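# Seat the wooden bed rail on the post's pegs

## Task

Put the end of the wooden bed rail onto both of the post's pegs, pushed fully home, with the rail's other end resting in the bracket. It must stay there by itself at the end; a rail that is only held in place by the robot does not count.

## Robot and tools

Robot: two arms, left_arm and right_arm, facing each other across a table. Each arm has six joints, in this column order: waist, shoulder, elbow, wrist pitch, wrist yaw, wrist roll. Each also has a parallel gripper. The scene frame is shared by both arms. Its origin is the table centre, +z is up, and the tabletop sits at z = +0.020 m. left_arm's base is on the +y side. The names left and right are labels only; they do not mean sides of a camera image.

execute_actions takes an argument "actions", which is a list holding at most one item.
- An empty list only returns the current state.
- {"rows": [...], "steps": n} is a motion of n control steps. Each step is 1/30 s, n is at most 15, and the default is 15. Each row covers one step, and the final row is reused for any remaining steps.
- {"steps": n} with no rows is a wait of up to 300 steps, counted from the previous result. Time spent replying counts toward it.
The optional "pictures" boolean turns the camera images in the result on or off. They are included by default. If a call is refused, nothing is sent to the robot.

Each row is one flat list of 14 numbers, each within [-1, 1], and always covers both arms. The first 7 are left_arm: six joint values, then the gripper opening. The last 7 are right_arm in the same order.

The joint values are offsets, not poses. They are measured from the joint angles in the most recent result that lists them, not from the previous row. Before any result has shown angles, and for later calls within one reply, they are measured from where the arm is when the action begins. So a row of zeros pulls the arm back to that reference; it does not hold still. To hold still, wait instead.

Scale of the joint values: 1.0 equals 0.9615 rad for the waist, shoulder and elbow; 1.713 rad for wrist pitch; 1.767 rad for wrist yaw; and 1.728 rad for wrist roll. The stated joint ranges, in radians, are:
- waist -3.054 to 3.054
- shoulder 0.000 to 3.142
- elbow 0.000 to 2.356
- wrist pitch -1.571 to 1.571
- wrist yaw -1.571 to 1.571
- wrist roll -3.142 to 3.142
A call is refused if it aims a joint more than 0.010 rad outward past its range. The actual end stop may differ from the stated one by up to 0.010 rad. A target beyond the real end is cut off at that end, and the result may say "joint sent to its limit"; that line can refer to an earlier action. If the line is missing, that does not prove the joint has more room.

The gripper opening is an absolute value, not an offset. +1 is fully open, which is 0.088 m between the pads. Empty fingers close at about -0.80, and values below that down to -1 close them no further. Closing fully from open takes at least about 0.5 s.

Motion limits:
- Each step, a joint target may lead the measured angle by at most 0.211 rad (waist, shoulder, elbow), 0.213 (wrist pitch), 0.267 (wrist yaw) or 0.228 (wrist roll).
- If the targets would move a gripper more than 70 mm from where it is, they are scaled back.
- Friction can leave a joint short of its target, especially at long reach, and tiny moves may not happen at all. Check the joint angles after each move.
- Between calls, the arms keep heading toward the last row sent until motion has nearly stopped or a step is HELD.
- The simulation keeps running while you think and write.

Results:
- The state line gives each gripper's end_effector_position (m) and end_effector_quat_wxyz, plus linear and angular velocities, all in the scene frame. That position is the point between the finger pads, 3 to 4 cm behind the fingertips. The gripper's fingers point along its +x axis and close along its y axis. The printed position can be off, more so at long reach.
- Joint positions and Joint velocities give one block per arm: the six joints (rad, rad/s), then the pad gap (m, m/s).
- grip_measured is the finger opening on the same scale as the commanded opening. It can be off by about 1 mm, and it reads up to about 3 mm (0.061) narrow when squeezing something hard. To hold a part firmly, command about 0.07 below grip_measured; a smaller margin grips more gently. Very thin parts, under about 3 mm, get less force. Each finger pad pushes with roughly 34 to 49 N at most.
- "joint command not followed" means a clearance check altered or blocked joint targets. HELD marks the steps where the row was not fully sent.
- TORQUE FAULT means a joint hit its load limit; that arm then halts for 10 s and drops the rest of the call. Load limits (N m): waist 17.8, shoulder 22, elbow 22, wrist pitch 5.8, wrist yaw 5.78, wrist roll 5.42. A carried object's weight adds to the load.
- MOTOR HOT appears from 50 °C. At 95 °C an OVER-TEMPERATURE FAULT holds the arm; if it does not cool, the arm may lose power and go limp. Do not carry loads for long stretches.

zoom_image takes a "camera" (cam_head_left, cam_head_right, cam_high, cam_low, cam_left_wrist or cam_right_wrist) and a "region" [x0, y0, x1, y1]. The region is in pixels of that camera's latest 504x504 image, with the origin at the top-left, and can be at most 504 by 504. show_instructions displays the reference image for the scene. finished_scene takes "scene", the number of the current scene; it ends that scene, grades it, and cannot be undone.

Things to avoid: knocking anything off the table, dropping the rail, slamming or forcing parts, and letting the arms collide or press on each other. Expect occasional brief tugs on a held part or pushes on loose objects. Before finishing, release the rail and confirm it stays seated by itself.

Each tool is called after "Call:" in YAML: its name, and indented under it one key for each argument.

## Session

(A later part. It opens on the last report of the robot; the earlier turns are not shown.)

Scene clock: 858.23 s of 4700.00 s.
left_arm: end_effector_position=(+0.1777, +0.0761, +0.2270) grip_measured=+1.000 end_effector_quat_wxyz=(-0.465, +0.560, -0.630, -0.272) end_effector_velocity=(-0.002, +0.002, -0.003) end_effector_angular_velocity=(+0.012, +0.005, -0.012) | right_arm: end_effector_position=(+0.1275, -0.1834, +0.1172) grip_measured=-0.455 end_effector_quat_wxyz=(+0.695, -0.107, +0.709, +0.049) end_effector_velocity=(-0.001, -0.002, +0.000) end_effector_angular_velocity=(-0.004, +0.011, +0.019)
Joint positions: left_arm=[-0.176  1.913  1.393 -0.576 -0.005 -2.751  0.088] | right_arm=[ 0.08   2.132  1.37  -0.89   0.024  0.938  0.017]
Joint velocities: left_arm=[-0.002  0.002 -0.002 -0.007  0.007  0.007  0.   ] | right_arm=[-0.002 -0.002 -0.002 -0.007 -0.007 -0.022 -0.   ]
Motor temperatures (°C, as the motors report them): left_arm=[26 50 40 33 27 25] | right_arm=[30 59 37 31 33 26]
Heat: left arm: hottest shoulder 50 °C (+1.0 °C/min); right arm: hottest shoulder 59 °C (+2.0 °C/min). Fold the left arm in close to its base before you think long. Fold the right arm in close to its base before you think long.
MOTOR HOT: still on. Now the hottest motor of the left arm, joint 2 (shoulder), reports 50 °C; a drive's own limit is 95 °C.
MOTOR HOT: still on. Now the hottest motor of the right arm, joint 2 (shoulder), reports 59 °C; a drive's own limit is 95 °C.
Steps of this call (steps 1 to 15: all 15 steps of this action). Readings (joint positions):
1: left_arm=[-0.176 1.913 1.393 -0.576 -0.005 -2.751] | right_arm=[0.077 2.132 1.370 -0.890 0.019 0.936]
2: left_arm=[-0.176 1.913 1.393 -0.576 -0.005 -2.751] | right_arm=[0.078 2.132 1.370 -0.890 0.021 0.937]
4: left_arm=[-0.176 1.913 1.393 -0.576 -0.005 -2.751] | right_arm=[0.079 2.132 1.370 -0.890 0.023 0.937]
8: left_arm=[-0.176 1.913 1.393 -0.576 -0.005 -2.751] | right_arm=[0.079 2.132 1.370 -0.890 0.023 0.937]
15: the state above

Call:
execute_actions:
  actions:
    - {"rows":[[0,0,0,0,0,0,1,-0.04,0,0.012,-0.003,-0.015,0,-1]],"steps":15}

Call:
zoom_image:
  camera: "cam_left_wrist"
  region: [320,310,410,400]

Call:
zoom_image:
  camera: "cam_low"
  region: [340,280,480,420]

Scene clock: 864.57 s of 4700.00 s.
left_arm: end_effector_position=(+0.1777, +0.0761, +0.2270) grip_measured=+1.000 end_effector_quat_wxyz=(-0.465, +0.560, -0.630, -0.272) end_effector_velocity=(-0.002, +0.000, +0.001) end_effector_angular_velocity=(+0.002, +0.004, +0.016) | right_arm: end_effector_position=(+0.1280, -0.1842, +0.1172) grip_measured=-0.455 end_effector_quat_wxyz=(+0.684, -0.094, +0.722, +0.048) end_effector_velocity=(-0.001, -0.002, +0.000) end_effector_angular_velocity=(-0.003, +0.010, +0.004)
Joint positions: left_arm=[-0.176  1.913  1.393 -0.576 -0.005 -2.751  0.088] | right_arm=[ 0.062  2.132  1.37  -0.892 -0.014  0.938  0.017]
Joint velocities: left_arm=[-0.007 -0.002  0.002 -0.007 -0.007 -0.022  0.   ] | right_arm=[-0.002 -0.002 -0.002 -0.007 -0.007 -0.007 -0.   ]
Motor temperatures (°C, as the motors report them): left_arm=[26 50 40 33 27 25] | right_arm=[30 58 37 31 34 26]
Heat: left arm: hottest shoulder 50 °C (+1.0 °C/min); right arm: hottest shoulder 58 °C (+1.0 °C/min). Fold the left arm in close to its base before you think long. Fold the right arm in close to its base before you think long.
MOTOR HOT: still on. Now the hottest motor of the left arm, joint 2 (shoulder), reports 50 °C; a drive's own limit is 95 °C.
MOTOR HOT: still on. Now the hottest motor of the right arm, joint 2 (shoulder), reports 58 °C; a drive's own limit is 95 °C.
Steps of this call (steps 1 to 15: the robot went on to your last target; steps 16 to 90: nothing new was sent; then 2.83 s passed at rest; steps 91 to 105: all 15 steps of this action). Readings (joint positions):
91: left_arm=[-0.176 1.913 1.393 -0.576 -0.005 -2.751] | right_arm=[0.078 2.132 1.370 -0.890 0.019 0.938]
92: left_arm=[-0.176 1.913 1.393 -0.576 -0.005 -2.751] | right_arm=[0.074 2.132 1.370 -0.891 0.010 0.938]
94: left_arm=[-0.176 1.913 1.393 -0.576 -0.005 -2.751] | right_arm=[0.065 2.132 1.370 -0.891 -0.006 0.938]
98: left_arm=[-0.176 1.913 1.393 -0.576 -0.005 -2.751] | right_arm=[0.063 2.132 1.370 -0.892 -0.012 0.938]
105: the state above

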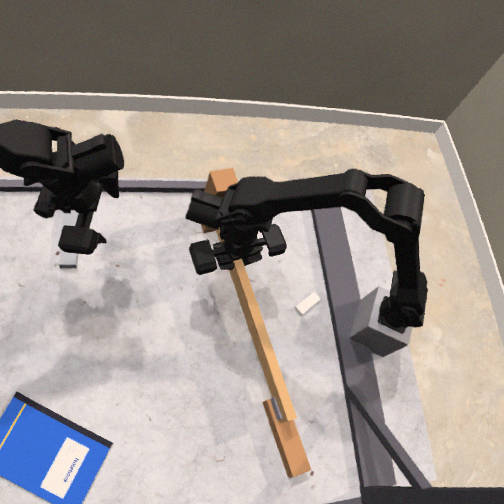

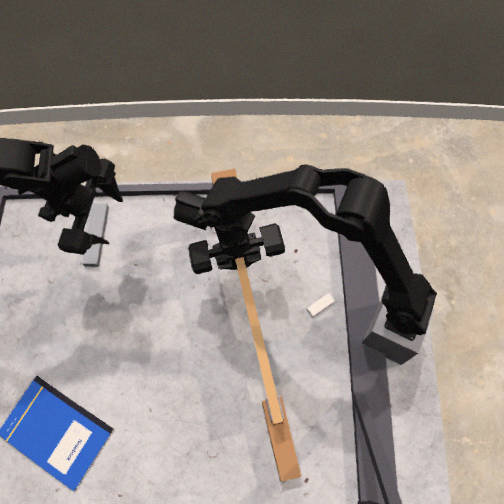

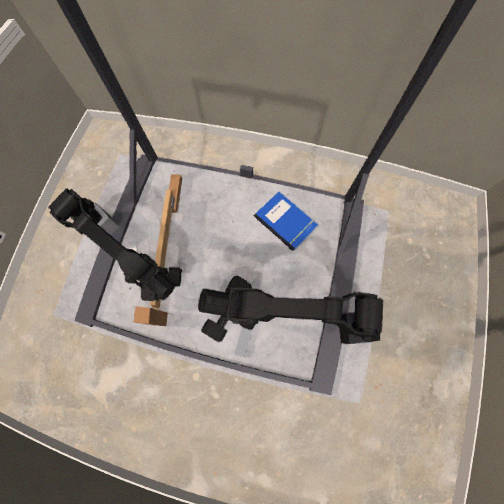

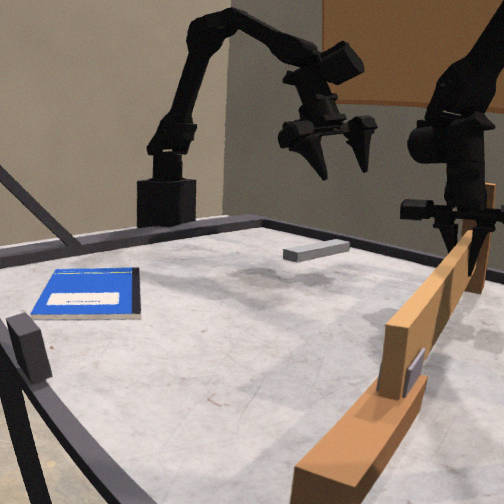

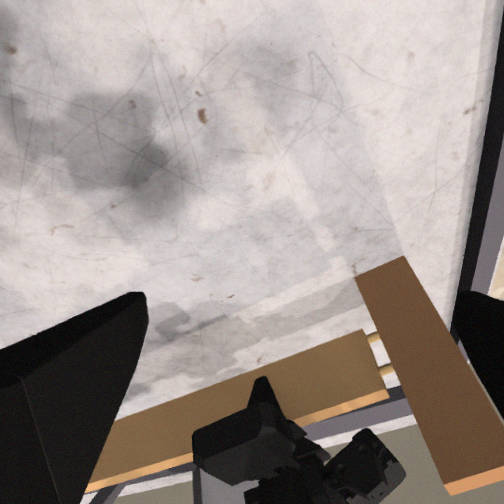

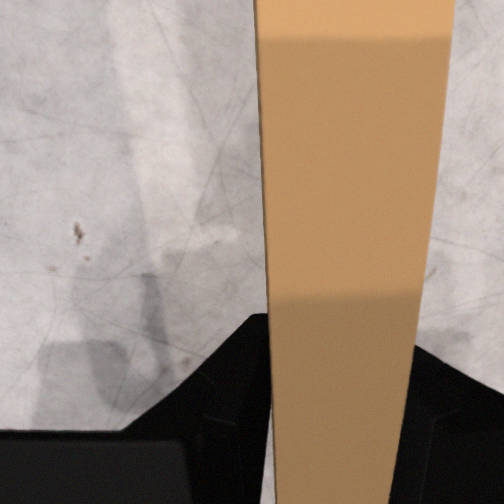

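Region (320, 310, 410, 400) of cam_left_wrist's 504x504 image, scaled by 5.600, with more detail than that image has.

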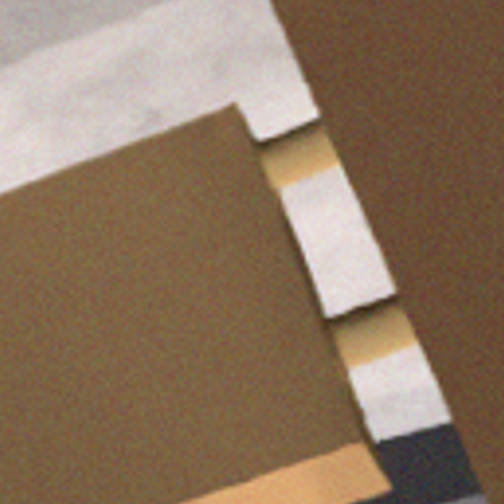

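Region (340, 280, 480, 420) of cam_low's 504x504 image, scaled by 3.600, with more detail than that image has.

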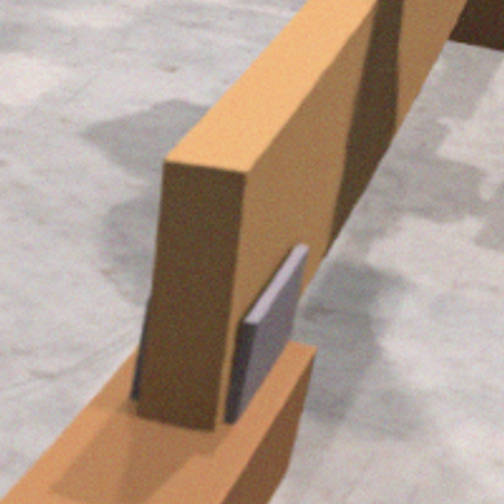

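Call:
execute_actions:
  actions:
    - {"rows":[[0,0,0,0,0,0,1,0,0,0.012,0,0,0,-0.38]],"steps":15}

Call:
zoom_image:
  camera: "cam_left_wrist"
  region: [320,310,410,400]

Scene clock: 867.67 s of 4700.00 s.
left_arm: end_effector_position=(+0.1777, +0.0761, +0.2270) grip_measured=+1.000 end_effector_quat_wxyz=(-0.465, +0.560, -0.630, -0.272) end_effector_velocity=(-0.002, +0.002, -0.003) end_effector_angular_velocity=(+0.010, +0.018, +0.014) | right_arm: end_effector_position=(+0.1279, -0.1843, +0.1173) grip_measured=-0.386 end_effector_quat_wxyz=(+0.684, -0.094, +0.722, +0.048) end_effector_velocity=(-0.003, -0.001, +0.000) end_effector_angular_velocity=(-0.003, +0.010, +0.009)
Joint positions: left_arm=[-0.176  1.913  1.393 -0.576 -0.005 -2.751  0.088] | right_arm=[ 0.062  2.132  1.37  -0.893 -0.014  0.938  0.02 ]
Joint velocities: left_arm=[-0.002  0.002 -0.002 -0.007  0.007 -0.022  0.   ] | right_arm=[ 0.002 -0.002 -0.002 -0.007 -0.007 -0.007  0.001]
Motor temperatures (°C, as the motors report them): left_arm=[26 50 40 33 27 25] | right_arm=[30 58 37 31 34 26]
Heat: left arm: hottest shoulder 50 °C (+1.0 °C/min); right arm: hottest shoulder 58 °C (+1.0 °C/min). Fold the left arm in close to its base before you think long. Fold the right arm in close to its base before you think long.
MOTOR HOT: still on. Now the hottest motor of the left arm, joint 2 (shoulder), reports 50 °C; a drive's own limit is 95 °C.
MOTOR HOT: still on. Now the hottest motor of the right arm, joint 2 (shoulder), reports 58 °C; a drive's own limit is 95 °C.
Steps of this call (steps 1 to 15: the robot went on to your last target; steps 16 to 78: nothing new was sent; steps 79 to 93: all 15 steps of this action). Readings (joint positions):
79: left_arm=[-0.176 1.913 1.393 -0.576 -0.005 -2.751] | right_arm=[0.062 2.132 1.370 -0.892 -0.015 0.938]
80: left_arm=[-0.176 1.913 1.393 -0.576 -0.005 -2.751] | right_arm=[0.062 2.132 1.370 -0.892 -0.014 0.938]
82: left_arm=[-0.176 1.913 1.393 -0.576 -0.005 -2.751] | right_arm=[0.062 2.132 1.370 -0.892 -0.014 0.938]
86: left_arm=[-0.176 1.913 1.393 -0.576 -0.005 -2.751] | right_arm=[0.062 2.132 1.370 -0.892 -0.014 0.938]
93: the state above

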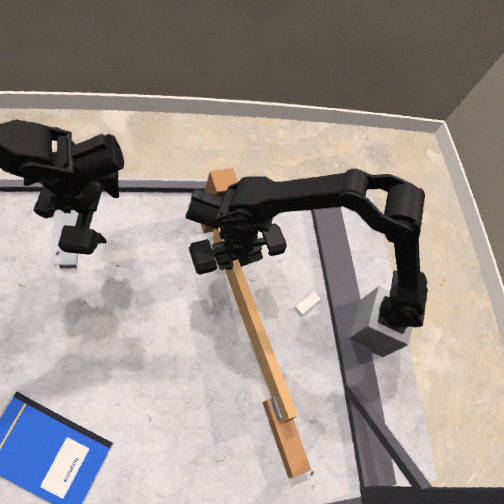

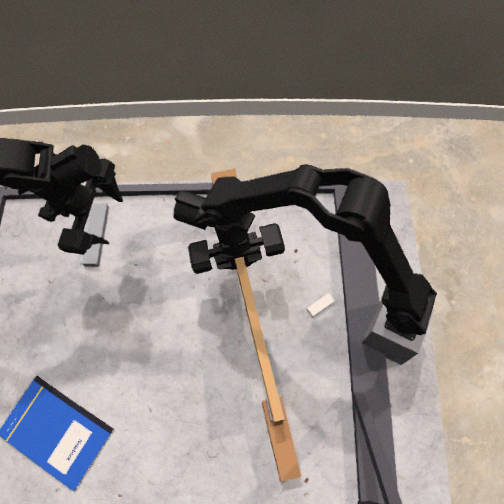

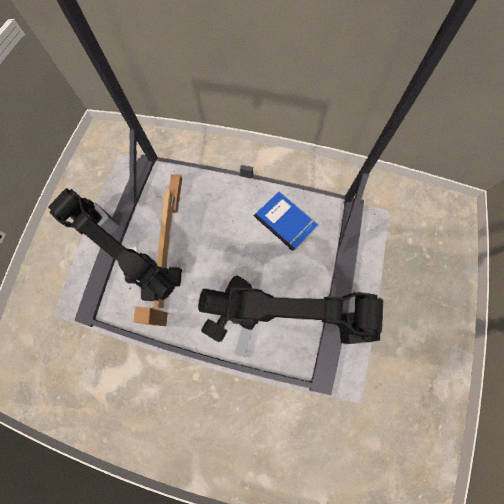

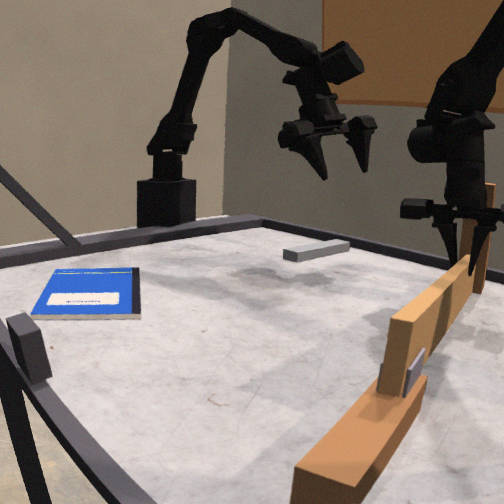

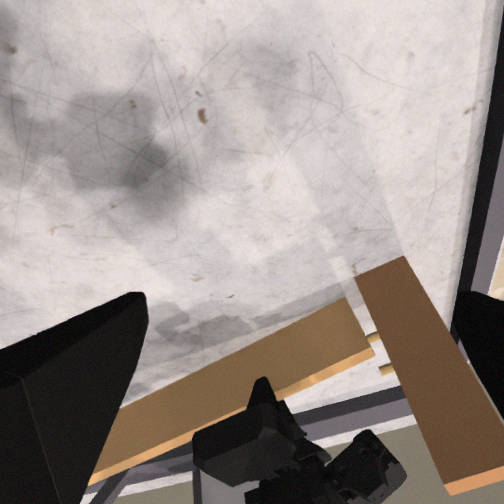

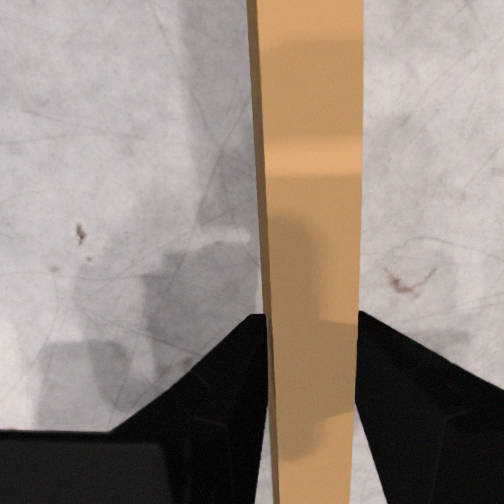

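Region (320, 310, 410, 400) of cam_left_wrist's 504x504 image, scaled by 5.600, with more detail than that image has.

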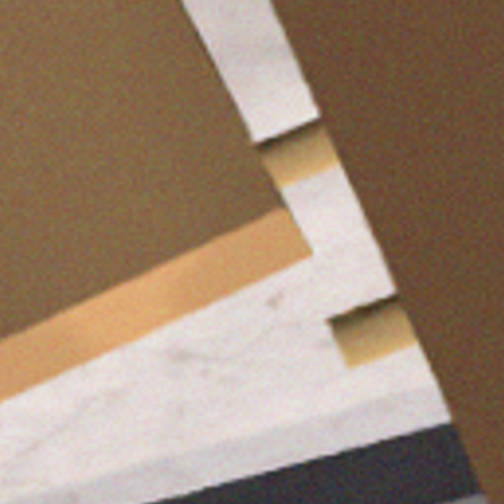

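Call:
execute_actions:
  actions:
    - {"rows":[[0,0,0,0,0,0,1,0,0,-0.13,0.073,0.008,0,-0.1]],"steps":15}

Scene clock: 877.70 s of 4700.00 s.
left_arm: end_effector_position=(+0.1777, +0.0761, +0.2270) grip_measured=+1.000 end_effector_quat_wxyz=(-0.465, +0.560, -0.630, -0.272) end_effector_velocity=(-0.002, +0.002, +0.002) end_effector_angular_velocity=(+0.001, +0.010, +0.001) | right_arm: end_effector_position=(+0.1237, -0.1968, +0.0948) grip_measured=-0.105 end_effector_quat_wxyz=(+0.689, -0.092, +0.717, +0.051) end_effector_velocity=(-0.001, +0.003, -0.003) end_effector_angular_velocity=(+0.029, +0.011, +0.003)
Joint positions: left_arm=[-0.176  1.913  1.393 -0.576 -0.005 -2.751  0.088] | right_arm=[ 0.062  2.127  1.257 -0.771 -0.003  0.938  0.034]
Joint velocities: left_arm=[-0.002 -0.007 -0.002 -0.007  0.007 -0.007  0.   ] | right_arm=[-0.002 -0.002 -0.017  0.037 -0.022 -0.007  0.001]
Motor temperatures (°C, as the motors report them): left_arm=[26 50 40 33 27 25] | right_arm=[30 57 37 31 33 26]
Heat: left arm: hottest shoulder 50 °C (+1.0 °C/min); right arm: hottest shoulder 57 °C (+0.0 °C/min). Fold the left arm in close to its base before you think long. Fold the right arm in close to its base before you think long.
MOTOR HOT: still on. Now the hottest motor of the left arm, joint 2 (shoulder), reports 50 °C; a drive's own limit is 95 °C.
MOTOR HOT: still on. Now the hottest motor of the right arm, joint 2 (shoulder), reports 57 °C; a drive's own limit is 95 °C.
Steps of this call (steps 1 to 15: the robot went on to your last target; steps 16 to 90: nothing new was sent; then 6.53 s passed at rest; steps 91 to 105: all 15 steps of this action). Readings (joint positions):
91: left_arm=[-0.176 1.913 1.393 -0.576 -0.005 -2.751] | right_arm=[0.062 2.130 1.346 -0.855 -0.012 0.938]
92: left_arm=[-0.176 1.913 1.393 -0.576 -0.005 -2.751] | right_arm=[0.062 2.127 1.323 -0.825 -0.010 0.938]
94: left_arm=[-0.176 1.913 1.393 -0.576 -0.005 -2.751] | right_arm=[0.062 2.127 1.287 -0.797 -0.008 0.938]
98: left_arm=[-0.176 1.913 1.393 -0.576 -0.005 -2.751] | right_arm=[0.062 2.127 1.262 -0.776 -0.004 0.938]
105: the state above

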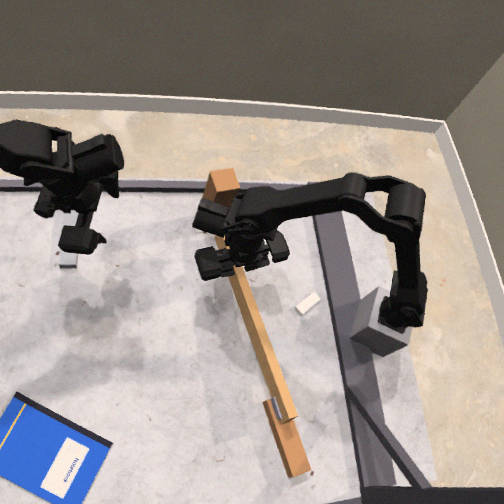

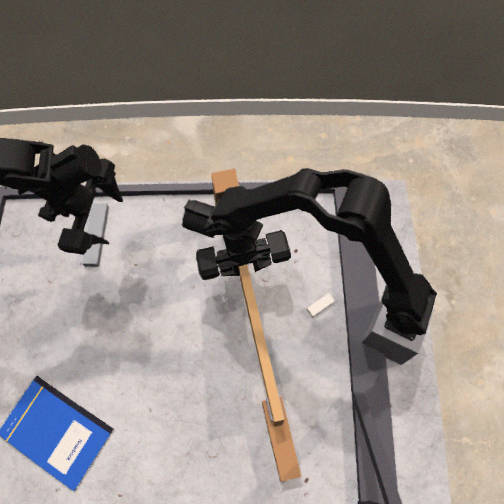

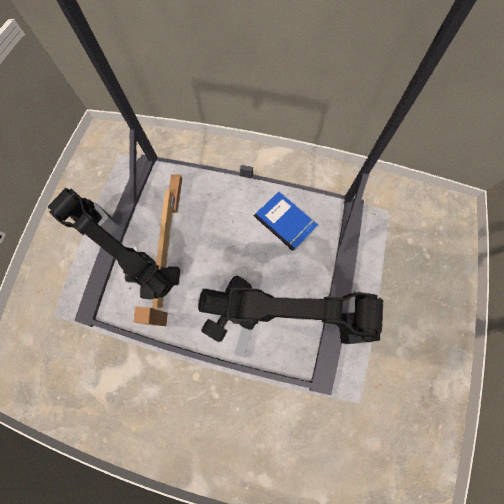

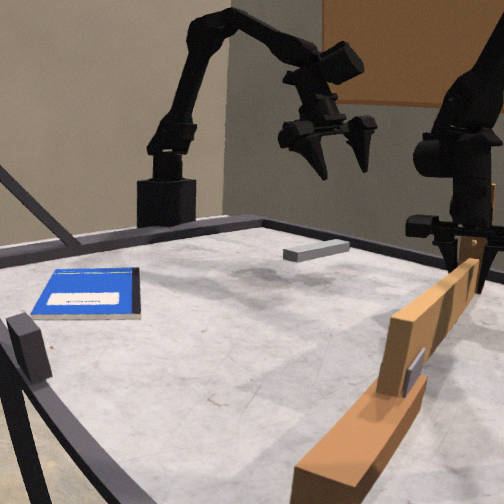

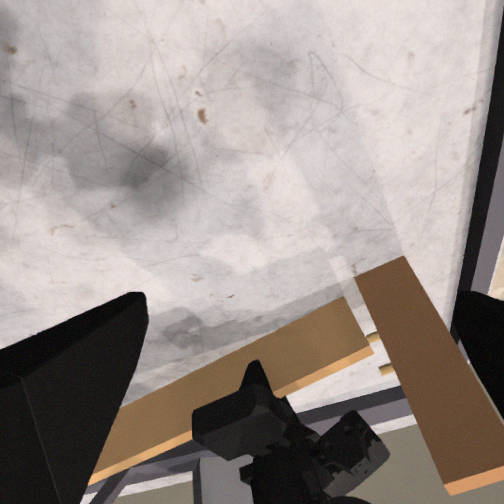

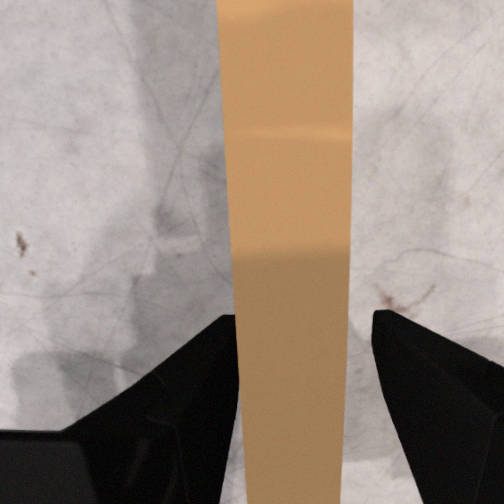

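Call:
execute_actions:
  actions:
    - {"rows":[[0,0,0,0,0,0,1,0,0.03,0.04,0,0,0,-0.1]],"steps":15}

Scene clock: 880.77 s of 4700.00 s.
left_arm: end_effector_position=(+0.1777, +0.0761, +0.2270) grip_measured=+1.000 end_effector_quat_wxyz=(-0.465, +0.560, -0.630, -0.272) end_effector_velocity=(+0.002, +0.002, -0.001) end_effector_angular_velocity=(+0.008, -0.009, +0.027) | right_arm: end_effector_position=(+0.1272, -0.1894, +0.0956) grip_measured=-0.103 end_effector_quat_wxyz=(+0.692, -0.088, +0.714, +0.055) end_effector_velocity=(-0.001, -0.001, +0.002) end_effector_angular_velocity=(+0.001, +0.007, -0.010)
Joint positions: left_arm=[-0.176  1.913  1.393 -0.576 -0.005 -2.751  0.088] | right_arm=[ 0.062  2.14   1.284 -0.77  -0.003  0.938  0.034]
Joint velocities: left_arm=[-0.002 -0.002 -0.002 -0.007 -0.022 -0.022  0.   ] | right_arm=[-0.002 -0.007 -0.002 -0.007 -0.007  0.007 -0.   ]
Motor temperatures (°C, as the motors report them): left_arm=[26 50 40 33 27 25] | right_arm=[29 57 36 31 33 26]
Heat: left arm: hottest shoulder 50 °C (+1.0 °C/min); right arm: hottest shoulder 57 °C (+0.0 °C/min). Fold the left arm in close to its base before you think long. Fold the right arm in close to its base before you think long.
MOTOR HOT: still on. Now the hottest motor of the left arm, joint 2 (shoulder), reports 50 °C; a drive's own limit is 95 °C.
MOTOR HOT: still on. Now the hottest motor of the right arm, joint 2 (shoulder), reports 57 °C; a drive's own limit is 95 °C.
Steps of this call (steps 1 to 15: the robot went on to your last target; steps 16 to 77: nothing new was sent; steps 78 to 92: all 15 steps of this action). Readings (joint positions):
78: left_arm=[-0.176 1.913 1.393 -0.576 -0.005 -2.751] | right_arm=[0.062 2.129 1.259 -0.770 -0.003 0.938]
79: left_arm=[-0.176 1.913 1.393 -0.576 -0.005 -2.751] | right_arm=[0.062 2.132 1.265 -0.770 -0.003 0.938]
81: left_arm=[-0.176 1.913 1.393 -0.576 -0.005 -2.751] | right_arm=[0.062 2.136 1.275 -0.770 -0.003 0.938]
85: left_arm=[-0.176 1.913 1.393 -0.576 -0.005 -2.751] | right_arm=[0.062 2.138 1.283 -0.770 -0.003 0.938]
92: the state above

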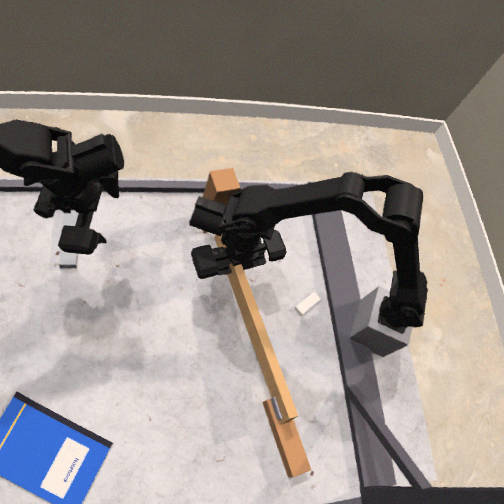

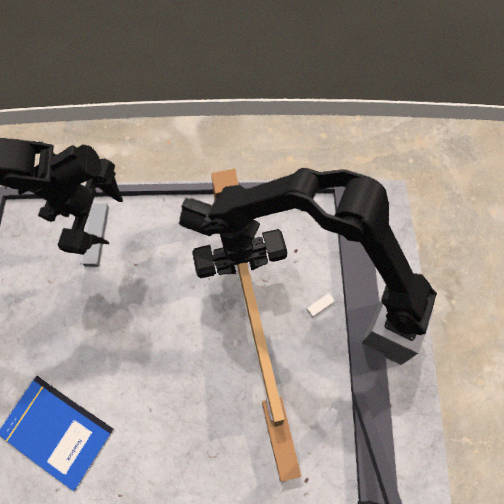

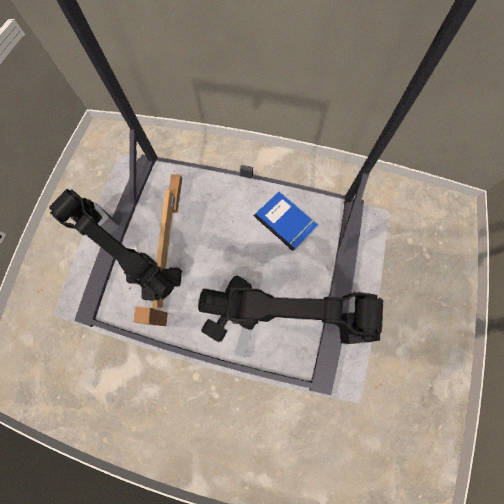

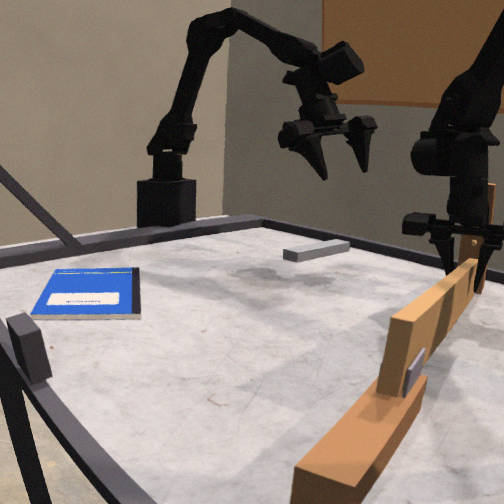

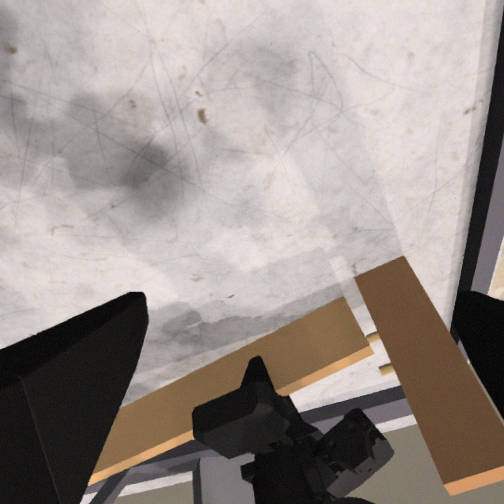

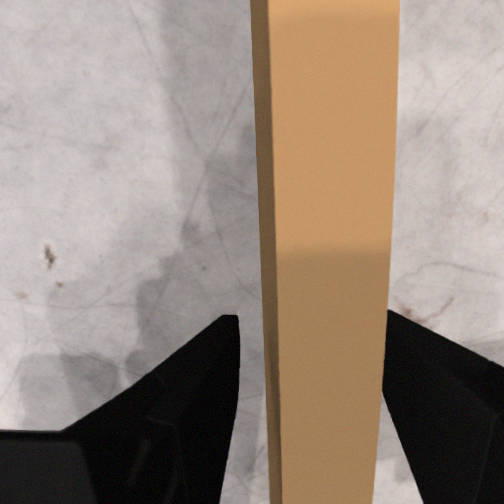

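Call:
execute_actions:
  actions:
    - {"rows":[[0,0,0,0,0,0,1,0,-0.01,0.012,0,0,0,-1]],"steps":15}
  pictures: false

Call:
execute_actions:
  actions:
    - {"rows":[[0,0,0,0,0,0,1,0.05,0,0.012,-0.01,0,0,-1]],"steps":15}
  pictures: false

Call:
execute_actions:
  actions:
    - {"rows":[[0,0,0,0,0,0,1,0,0,0.10,-0.065,0,0,-1]],"steps":15}

Call:
zoom_image:
  camera: "cam_left_wrist"
  region: [320,310,410,400]

Scene clock: 884.67 s of 4700.00 s.
left_arm: end_effector_position=(+0.1777, +0.0761, +0.2270) grip_measured=+1.000 end_effector_quat_wxyz=(-0.465, +0.560, -0.630, -0.272) end_effector_velocity=(-0.000, +0.003, -0.002) end_effector_angular_velocity=(+0.013, -0.008, -0.006) | right_arm: end_effector_position=(+0.1272, -0.1884, +0.0963) grip_measured=-0.457 end_effector_quat_wxyz=(+0.692, -0.087, +0.714, +0.056) end_effector_velocity=(-0.002, +0.002, +0.000) end_effector_angular_velocity=(+0.016, +0.017, +0.004)
Joint positions: left_arm=[-0.176  1.913  1.393 -0.576 -0.005 -2.751  0.088] | right_arm=[ 0.063  2.139  1.286 -0.771 -0.005  0.938  0.017]
Joint velocities: left_arm=[-0.002 -0.002 -0.007 -0.007 -0.007  0.007  0.   ] | right_arm=[-0.002 -0.002 -0.002  0.007 -0.022 -0.007  0.   ]
Motor temperatures (°C, as the motors report them): left_arm=[26 50 40 33 26 25] | right_arm=[29 56 36 31 33 26]
Heat: left arm: hottest shoulder 50 °C (+1.0 °C/min); right arm: hottest shoulder 56 °C (-2.0 °C/min). Fold the left arm in close to its base before you think long. Fold the right arm in close to its base before you think long.
MOTOR HOT: still on. Now the hottest motor of the left arm, joint 2 (shoulder), reports 50 °C; a drive's own limit is 95 °C.
MOTOR HOT: still on. Now the hottest motor of the right arm, joint 2 (shoulder), reports 56 °C; a drive's own limit is 95 °C.
Steps of this call (steps 1 to 15: the robot went on to your last target; steps 16 to 90: nothing new was sent; then 0.40 s passed at rest; steps 91 to 105: all 15 steps of this action). Readings (joint positions):
91: left_arm=[-0.176 1.913 1.393 -0.576 -0.005 -2.751] | right_arm=[0.062 2.140 1.284 -0.770 -0.003 0.938]
92: left_arm=[-0.176 1.913 1.393 -0.576 -0.005 -2.751] | right_arm=[0.062 2.140 1.284 -0.770 -0.003 0.938]
94: left_arm=[-0.176 1.913 1.393 -0.576 -0.005 -2.751] | right_arm=[0.062 2.140 1.285 -0.771 -0.005 0.938]
98: left_arm=[-0.176 1.913 1.393 -0.576 -0.005 -2.751] | right_arm=[0.063 2.139 1.286 -0.771 -0.005 0.938]
105: the state above

Scene clock: 885.17 s of 4700.00 s.
left_arm: end_effector_position=(+0.1777, +0.0761, +0.2270) grip_measured=+1.000 end_effector_quat_wxyz=(-0.465, +0.560, -0.630, -0.272) end_effector_velocity=(+0.004, +0.004, -0.002) end_effector_angular_velocity=(+0.015, -0.021, +0.006) | right_arm: end_effector_position=(+0.1134, -0.1834, +0.0969) grip_measured=-0.457 end_effector_quat_wxyz=(+0.692, -0.104, +0.712, +0.067) end_effector_velocity=(+0.002, -0.000, -0.001) end_effector_angular_velocity=(+0.005, +0.006, -0.000)
Joint positions: left_arm=[-0.176  1.913  1.393 -0.576 -0.005 -2.751  0.088] | right_arm=[ 0.106  2.139  1.289 -0.779  0.     0.942  0.017]
Joint velocities: left_arm=[ 0.002 -0.002 -0.007 -0.007 -0.022  0.007  0.   ] | right_arm=[-0.007  0.002 -0.002  0.007 -0.007 -0.007 -0.   ]
Motor temperatures (°C, as the motors report them): left_arm=[26 50 40 33 26 25] | right_arm=[29 56 36 31 33 26]
Heat: left arm: hottest shoulder 50 °C (+1.0 °C/min); right arm: hottest shoulder 56 °C (-3.0 °C/min). Fold the left arm in close to its base before you think long. Fold the right arm in close to its base before you think long.
MOTOR HOT: still on. Now the hottest motor of the left arm, joint 2 (shoulder), reports 50 °C; a drive's own limit is 95 °C.
MOTOR HOT: still on. Now the hottest motor of the right arm, joint 2 (shoulder), reports 56 °C; a drive's own limit is 95 °C.
Steps of this call (steps 1 to 15: all 15 steps of this action). Readings (joint positions):
1: left_arm=[-0.176 1.913 1.393 -0.576 -0.005 -2.751] | right_arm=[0.066 2.139 1.286 -0.771 -0.001 0.938]
2: left_arm=[-0.176 1.913 1.393 -0.576 -0.005 -2.751] | right_arm=[0.073 2.139 1.287 -0.772 0.001 0.938]
4: left_arm=[-0.176 1.913 1.393 -0.576 -0.005 -2.751] | right_arm=[0.090 2.139 1.287 -0.776 0.001 0.939]
8: left_arm=[-0.176 1.913 1.393 -0.576 -0.005 -2.751] | right_arm=[0.106 2.139 1.288 -0.778 0.000 0.942]
15: the state above

Scene clock: 885.67 s of 4700.00 s.
left_arm: end_effector_position=(+0.1777, +0.0761, +0.2270) grip_measured=+1.000 end_effector_quat_wxyz=(-0.465, +0.560, -0.630, -0.272) end_effector_velocity=(-0.000, +0.002, -0.001) end_effector_angular_velocity=(+0.008, -0.002, +0.007) | right_arm: end_effector_position=(+0.1140, -0.1817, +0.1117) grip_measured=-0.457 end_effector_quat_wxyz=(+0.685, -0.113, +0.718, +0.053) end_effector_velocity=(-0.000, -0.000, +0.001) end_effector_angular_velocity=(+0.001, +0.008, +0.004)
Joint positions: left_arm=[-0.176  1.913  1.393 -0.576 -0.005 -2.751  0.088] | right_arm=[ 0.106  2.142  1.36  -0.886  0.     0.949  0.017]
Joint velocities: left_arm=[-0.002 -0.002 -0.002 -0.007 -0.007 -0.007  0.   ] | right_arm=[-0.002 -0.002  0.002 -0.007 -0.007 -0.007 -0.   ]
Motor temperatures (°C, as the motors report them): left_arm=[26 50 40 33 26 25] | right_arm=[29 56 37 31 33 26]
Heat: left arm: hottest shoulder 50 °C (+1.0 °C/min); right arm: hottest shoulder 56 °C (-3.0 °C/min). Fold the left arm in close to its base before you think long. Fold the right arm in close to its base before you think long.
MOTOR HOT: still on. Now the hottest motor of the left arm, joint 2 (shoulder), reports 50 °C; a drive's own limit is 95 °C.
MOTOR HOT: still on. Now the hottest motor of the right arm, joint 2 (shoulder), reports 56 °C; a drive's own limit is 95 °C.
Steps of this call (steps 1 to 15: all 15 steps of this action). Readings (joint positions):
1: left_arm=[-0.176 1.913 1.393 -0.576 -0.005 -2.751] | right_arm=[0.106 2.140 1.307 -0.810 0.000 0.944]
2: left_arm=[-0.176 1.913 1.393 -0.576 -0.005 -2.751] | right_arm=[0.106 2.142 1.323 -0.835 0.000 0.947]
4: left_arm=[-0.176 1.913 1.393 -0.576 -0.005 -2.751] | right_arm=[0.107 2.142 1.347 -0.865 -0.003 0.947]
8: left_arm=[-0.176 1.913 1.393 -0.576 -0.005 -2.751] | right_arm=[0.107 2.142 1.357 -0.881 -0.001 0.948]
15: the state above

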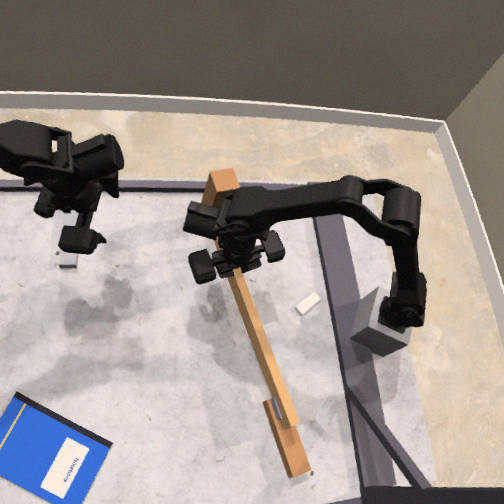

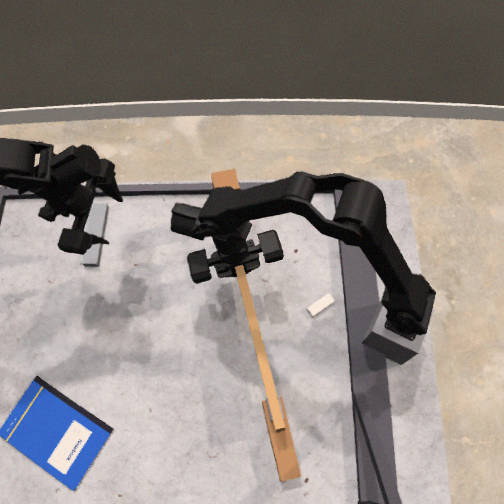

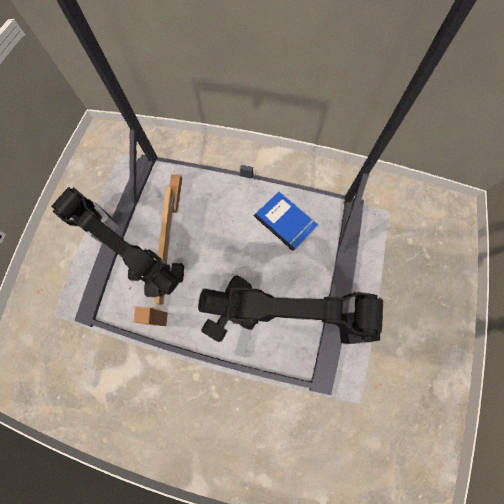

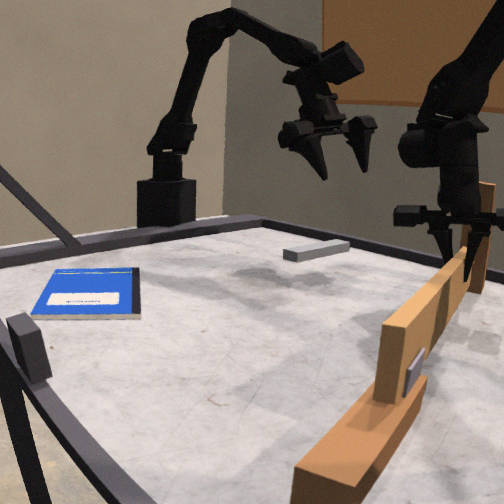

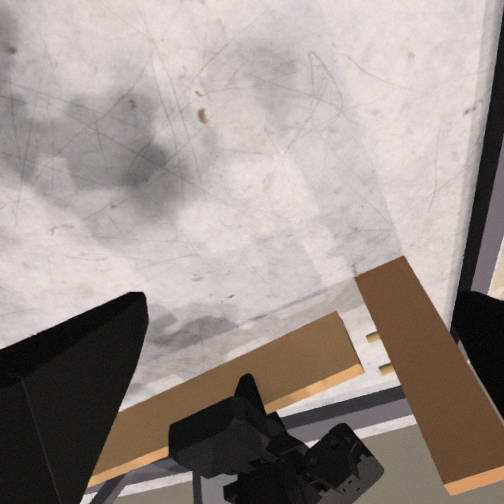

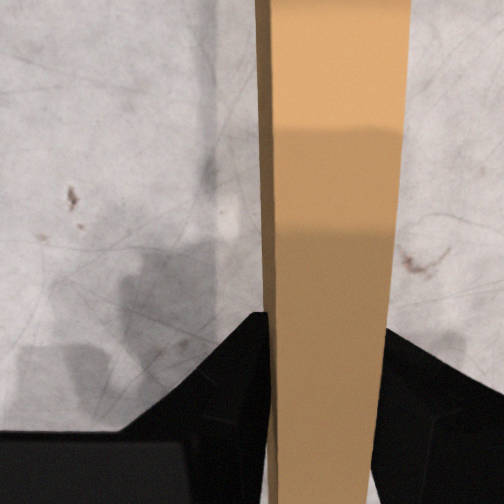

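Region (320, 310, 410, 400) of cam_left_wrist's 504x504 image, scaled by 5.600, with more detail than that image has.

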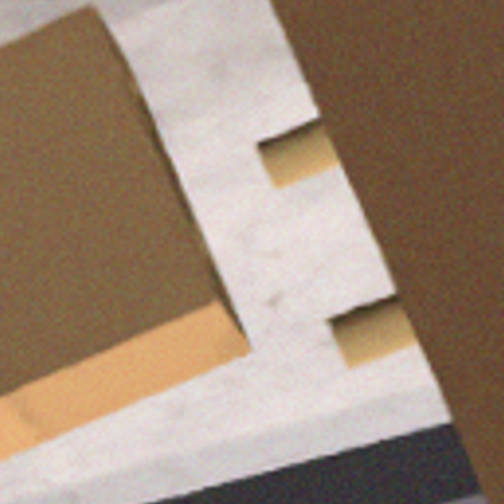

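Call:
execute_actions:
  actions:
    - {"rows":[[0,0,0,0,0,0,1,0,0,0.012,0,-0.035,0,-1]],"steps":15}

Call:
zoom_image:
  camera: "cam_left_wrist"
  region: [320,310,410,400]

Scene clock: 889.00 s of 4700.00 s.
left_arm: end_effector_position=(+0.1777, +0.0761, +0.2270) grip_measured=+1.000 end_effector_quat_wxyz=(-0.465, +0.560, -0.630, -0.272) end_effector_velocity=(+0.002, +0.002, -0.001) end_effector_angular_velocity=(+0.009, -0.015, +0.014) | right_arm: end_effector_position=(+0.1140, -0.1811, +0.1118) grip_measured=-0.457 end_effector_quat_wxyz=(+0.676, -0.101, +0.728, +0.054) end_effector_velocity=(-0.003, -0.001, +0.001) end_effector_angular_velocity=(-0.002, +0.011, +0.024)
Joint positions: left_arm=[-0.176  1.913  1.393 -0.576 -0.005 -2.751  0.088] | right_arm=[ 0.093  2.142  1.36  -0.883 -0.032  0.95   0.017]
Joint velocities: left_arm=[-0.002 -0.002 -0.002 -0.007 -0.022 -0.007  0.   ] | right_arm=[ 0.002 -0.002 -0.002 -0.007 -0.007 -0.022  0.   ]
Motor temperatures (°C, as the motors report them): left_arm=[26 50 40 33 26 25] | right_arm=[29 56 37 31 32 26]
Heat: left arm: hottest shoulder 50 °C (+1.0 °C/min); right arm: hottest shoulder 56 °C (-4.0 °C/min). Fold the left arm in close to its base before you think long. Fold the right arm in close to its base before you think long.
MOTOR HOT: still on. Now the hottest motor of the left arm, joint 2 (shoulder), reports 50 °C; a drive's own limit is 95 °C.
MOTOR HOT: still on. Now the hottest motor of the right arm, joint 2 (shoulder), reports 56 °C; a drive's own limit is 95 °C.
Steps of this call (steps 1 to 15: the robot went on to your last target; steps 16 to 85: nothing new was sent; steps 86 to 100: all 15 steps of this action). Readings (joint positions):
86: left_arm=[-0.176 1.913 1.393 -0.576 -0.005 -2.751] | right_arm=[0.106 2.142 1.360 -0.886 -0.004 0.950]
87: left_arm=[-0.176 1.913 1.393 -0.576 -0.005 -2.751] | right_arm=[0.103 2.142 1.360 -0.886 -0.010 0.950]
89: left_arm=[-0.176 1.913 1.393 -0.576 -0.005 -2.751] | right_arm=[0.096 2.142 1.360 -0.885 -0.022 0.950]
93: left_arm=[-0.176 1.913 1.393 -0.576 -0.005 -2.751] | right_arm=[0.094 2.142 1.360 -0.884 -0.030 0.950]
100: the state above

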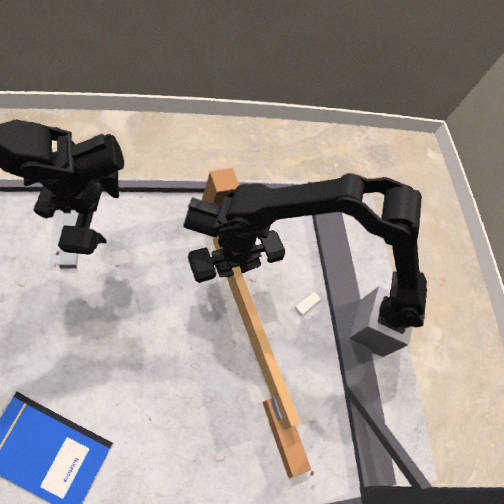

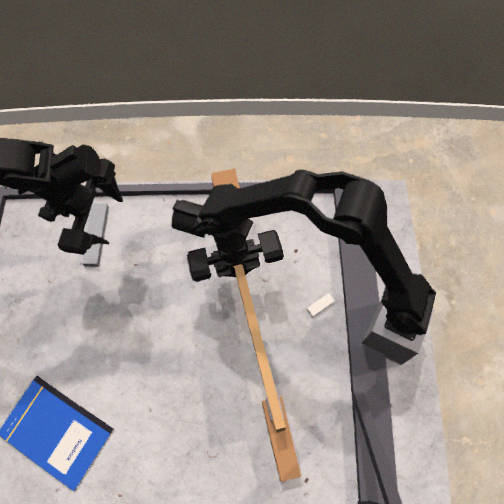

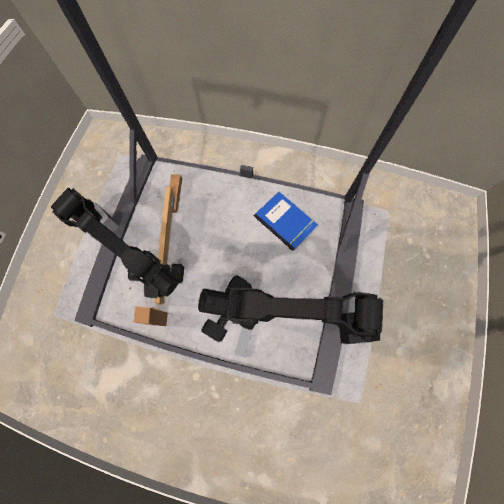

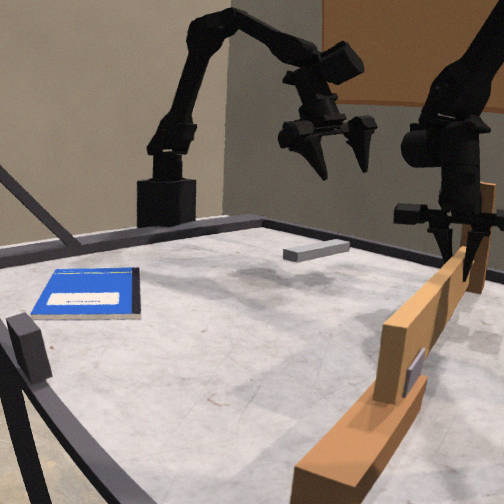

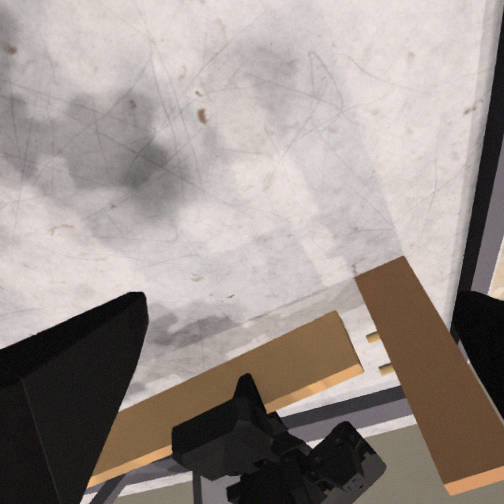

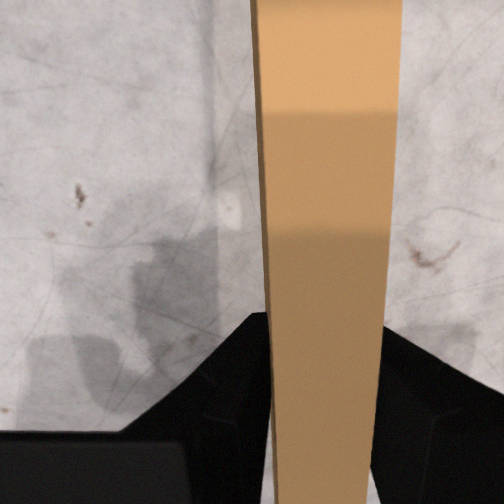

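Region (320, 310, 410, 400) of cam_left_wrist's 504x504 image, scaled by 5.600, with more detail than that image has.

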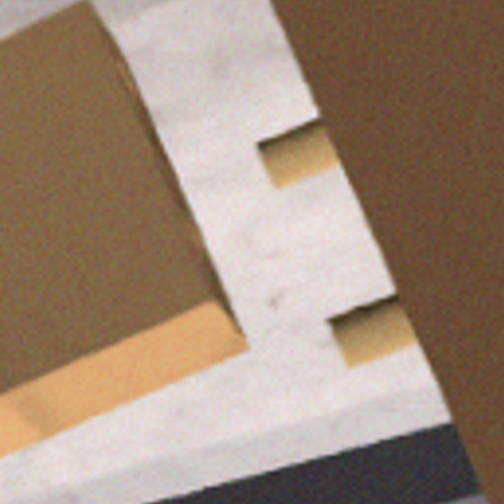

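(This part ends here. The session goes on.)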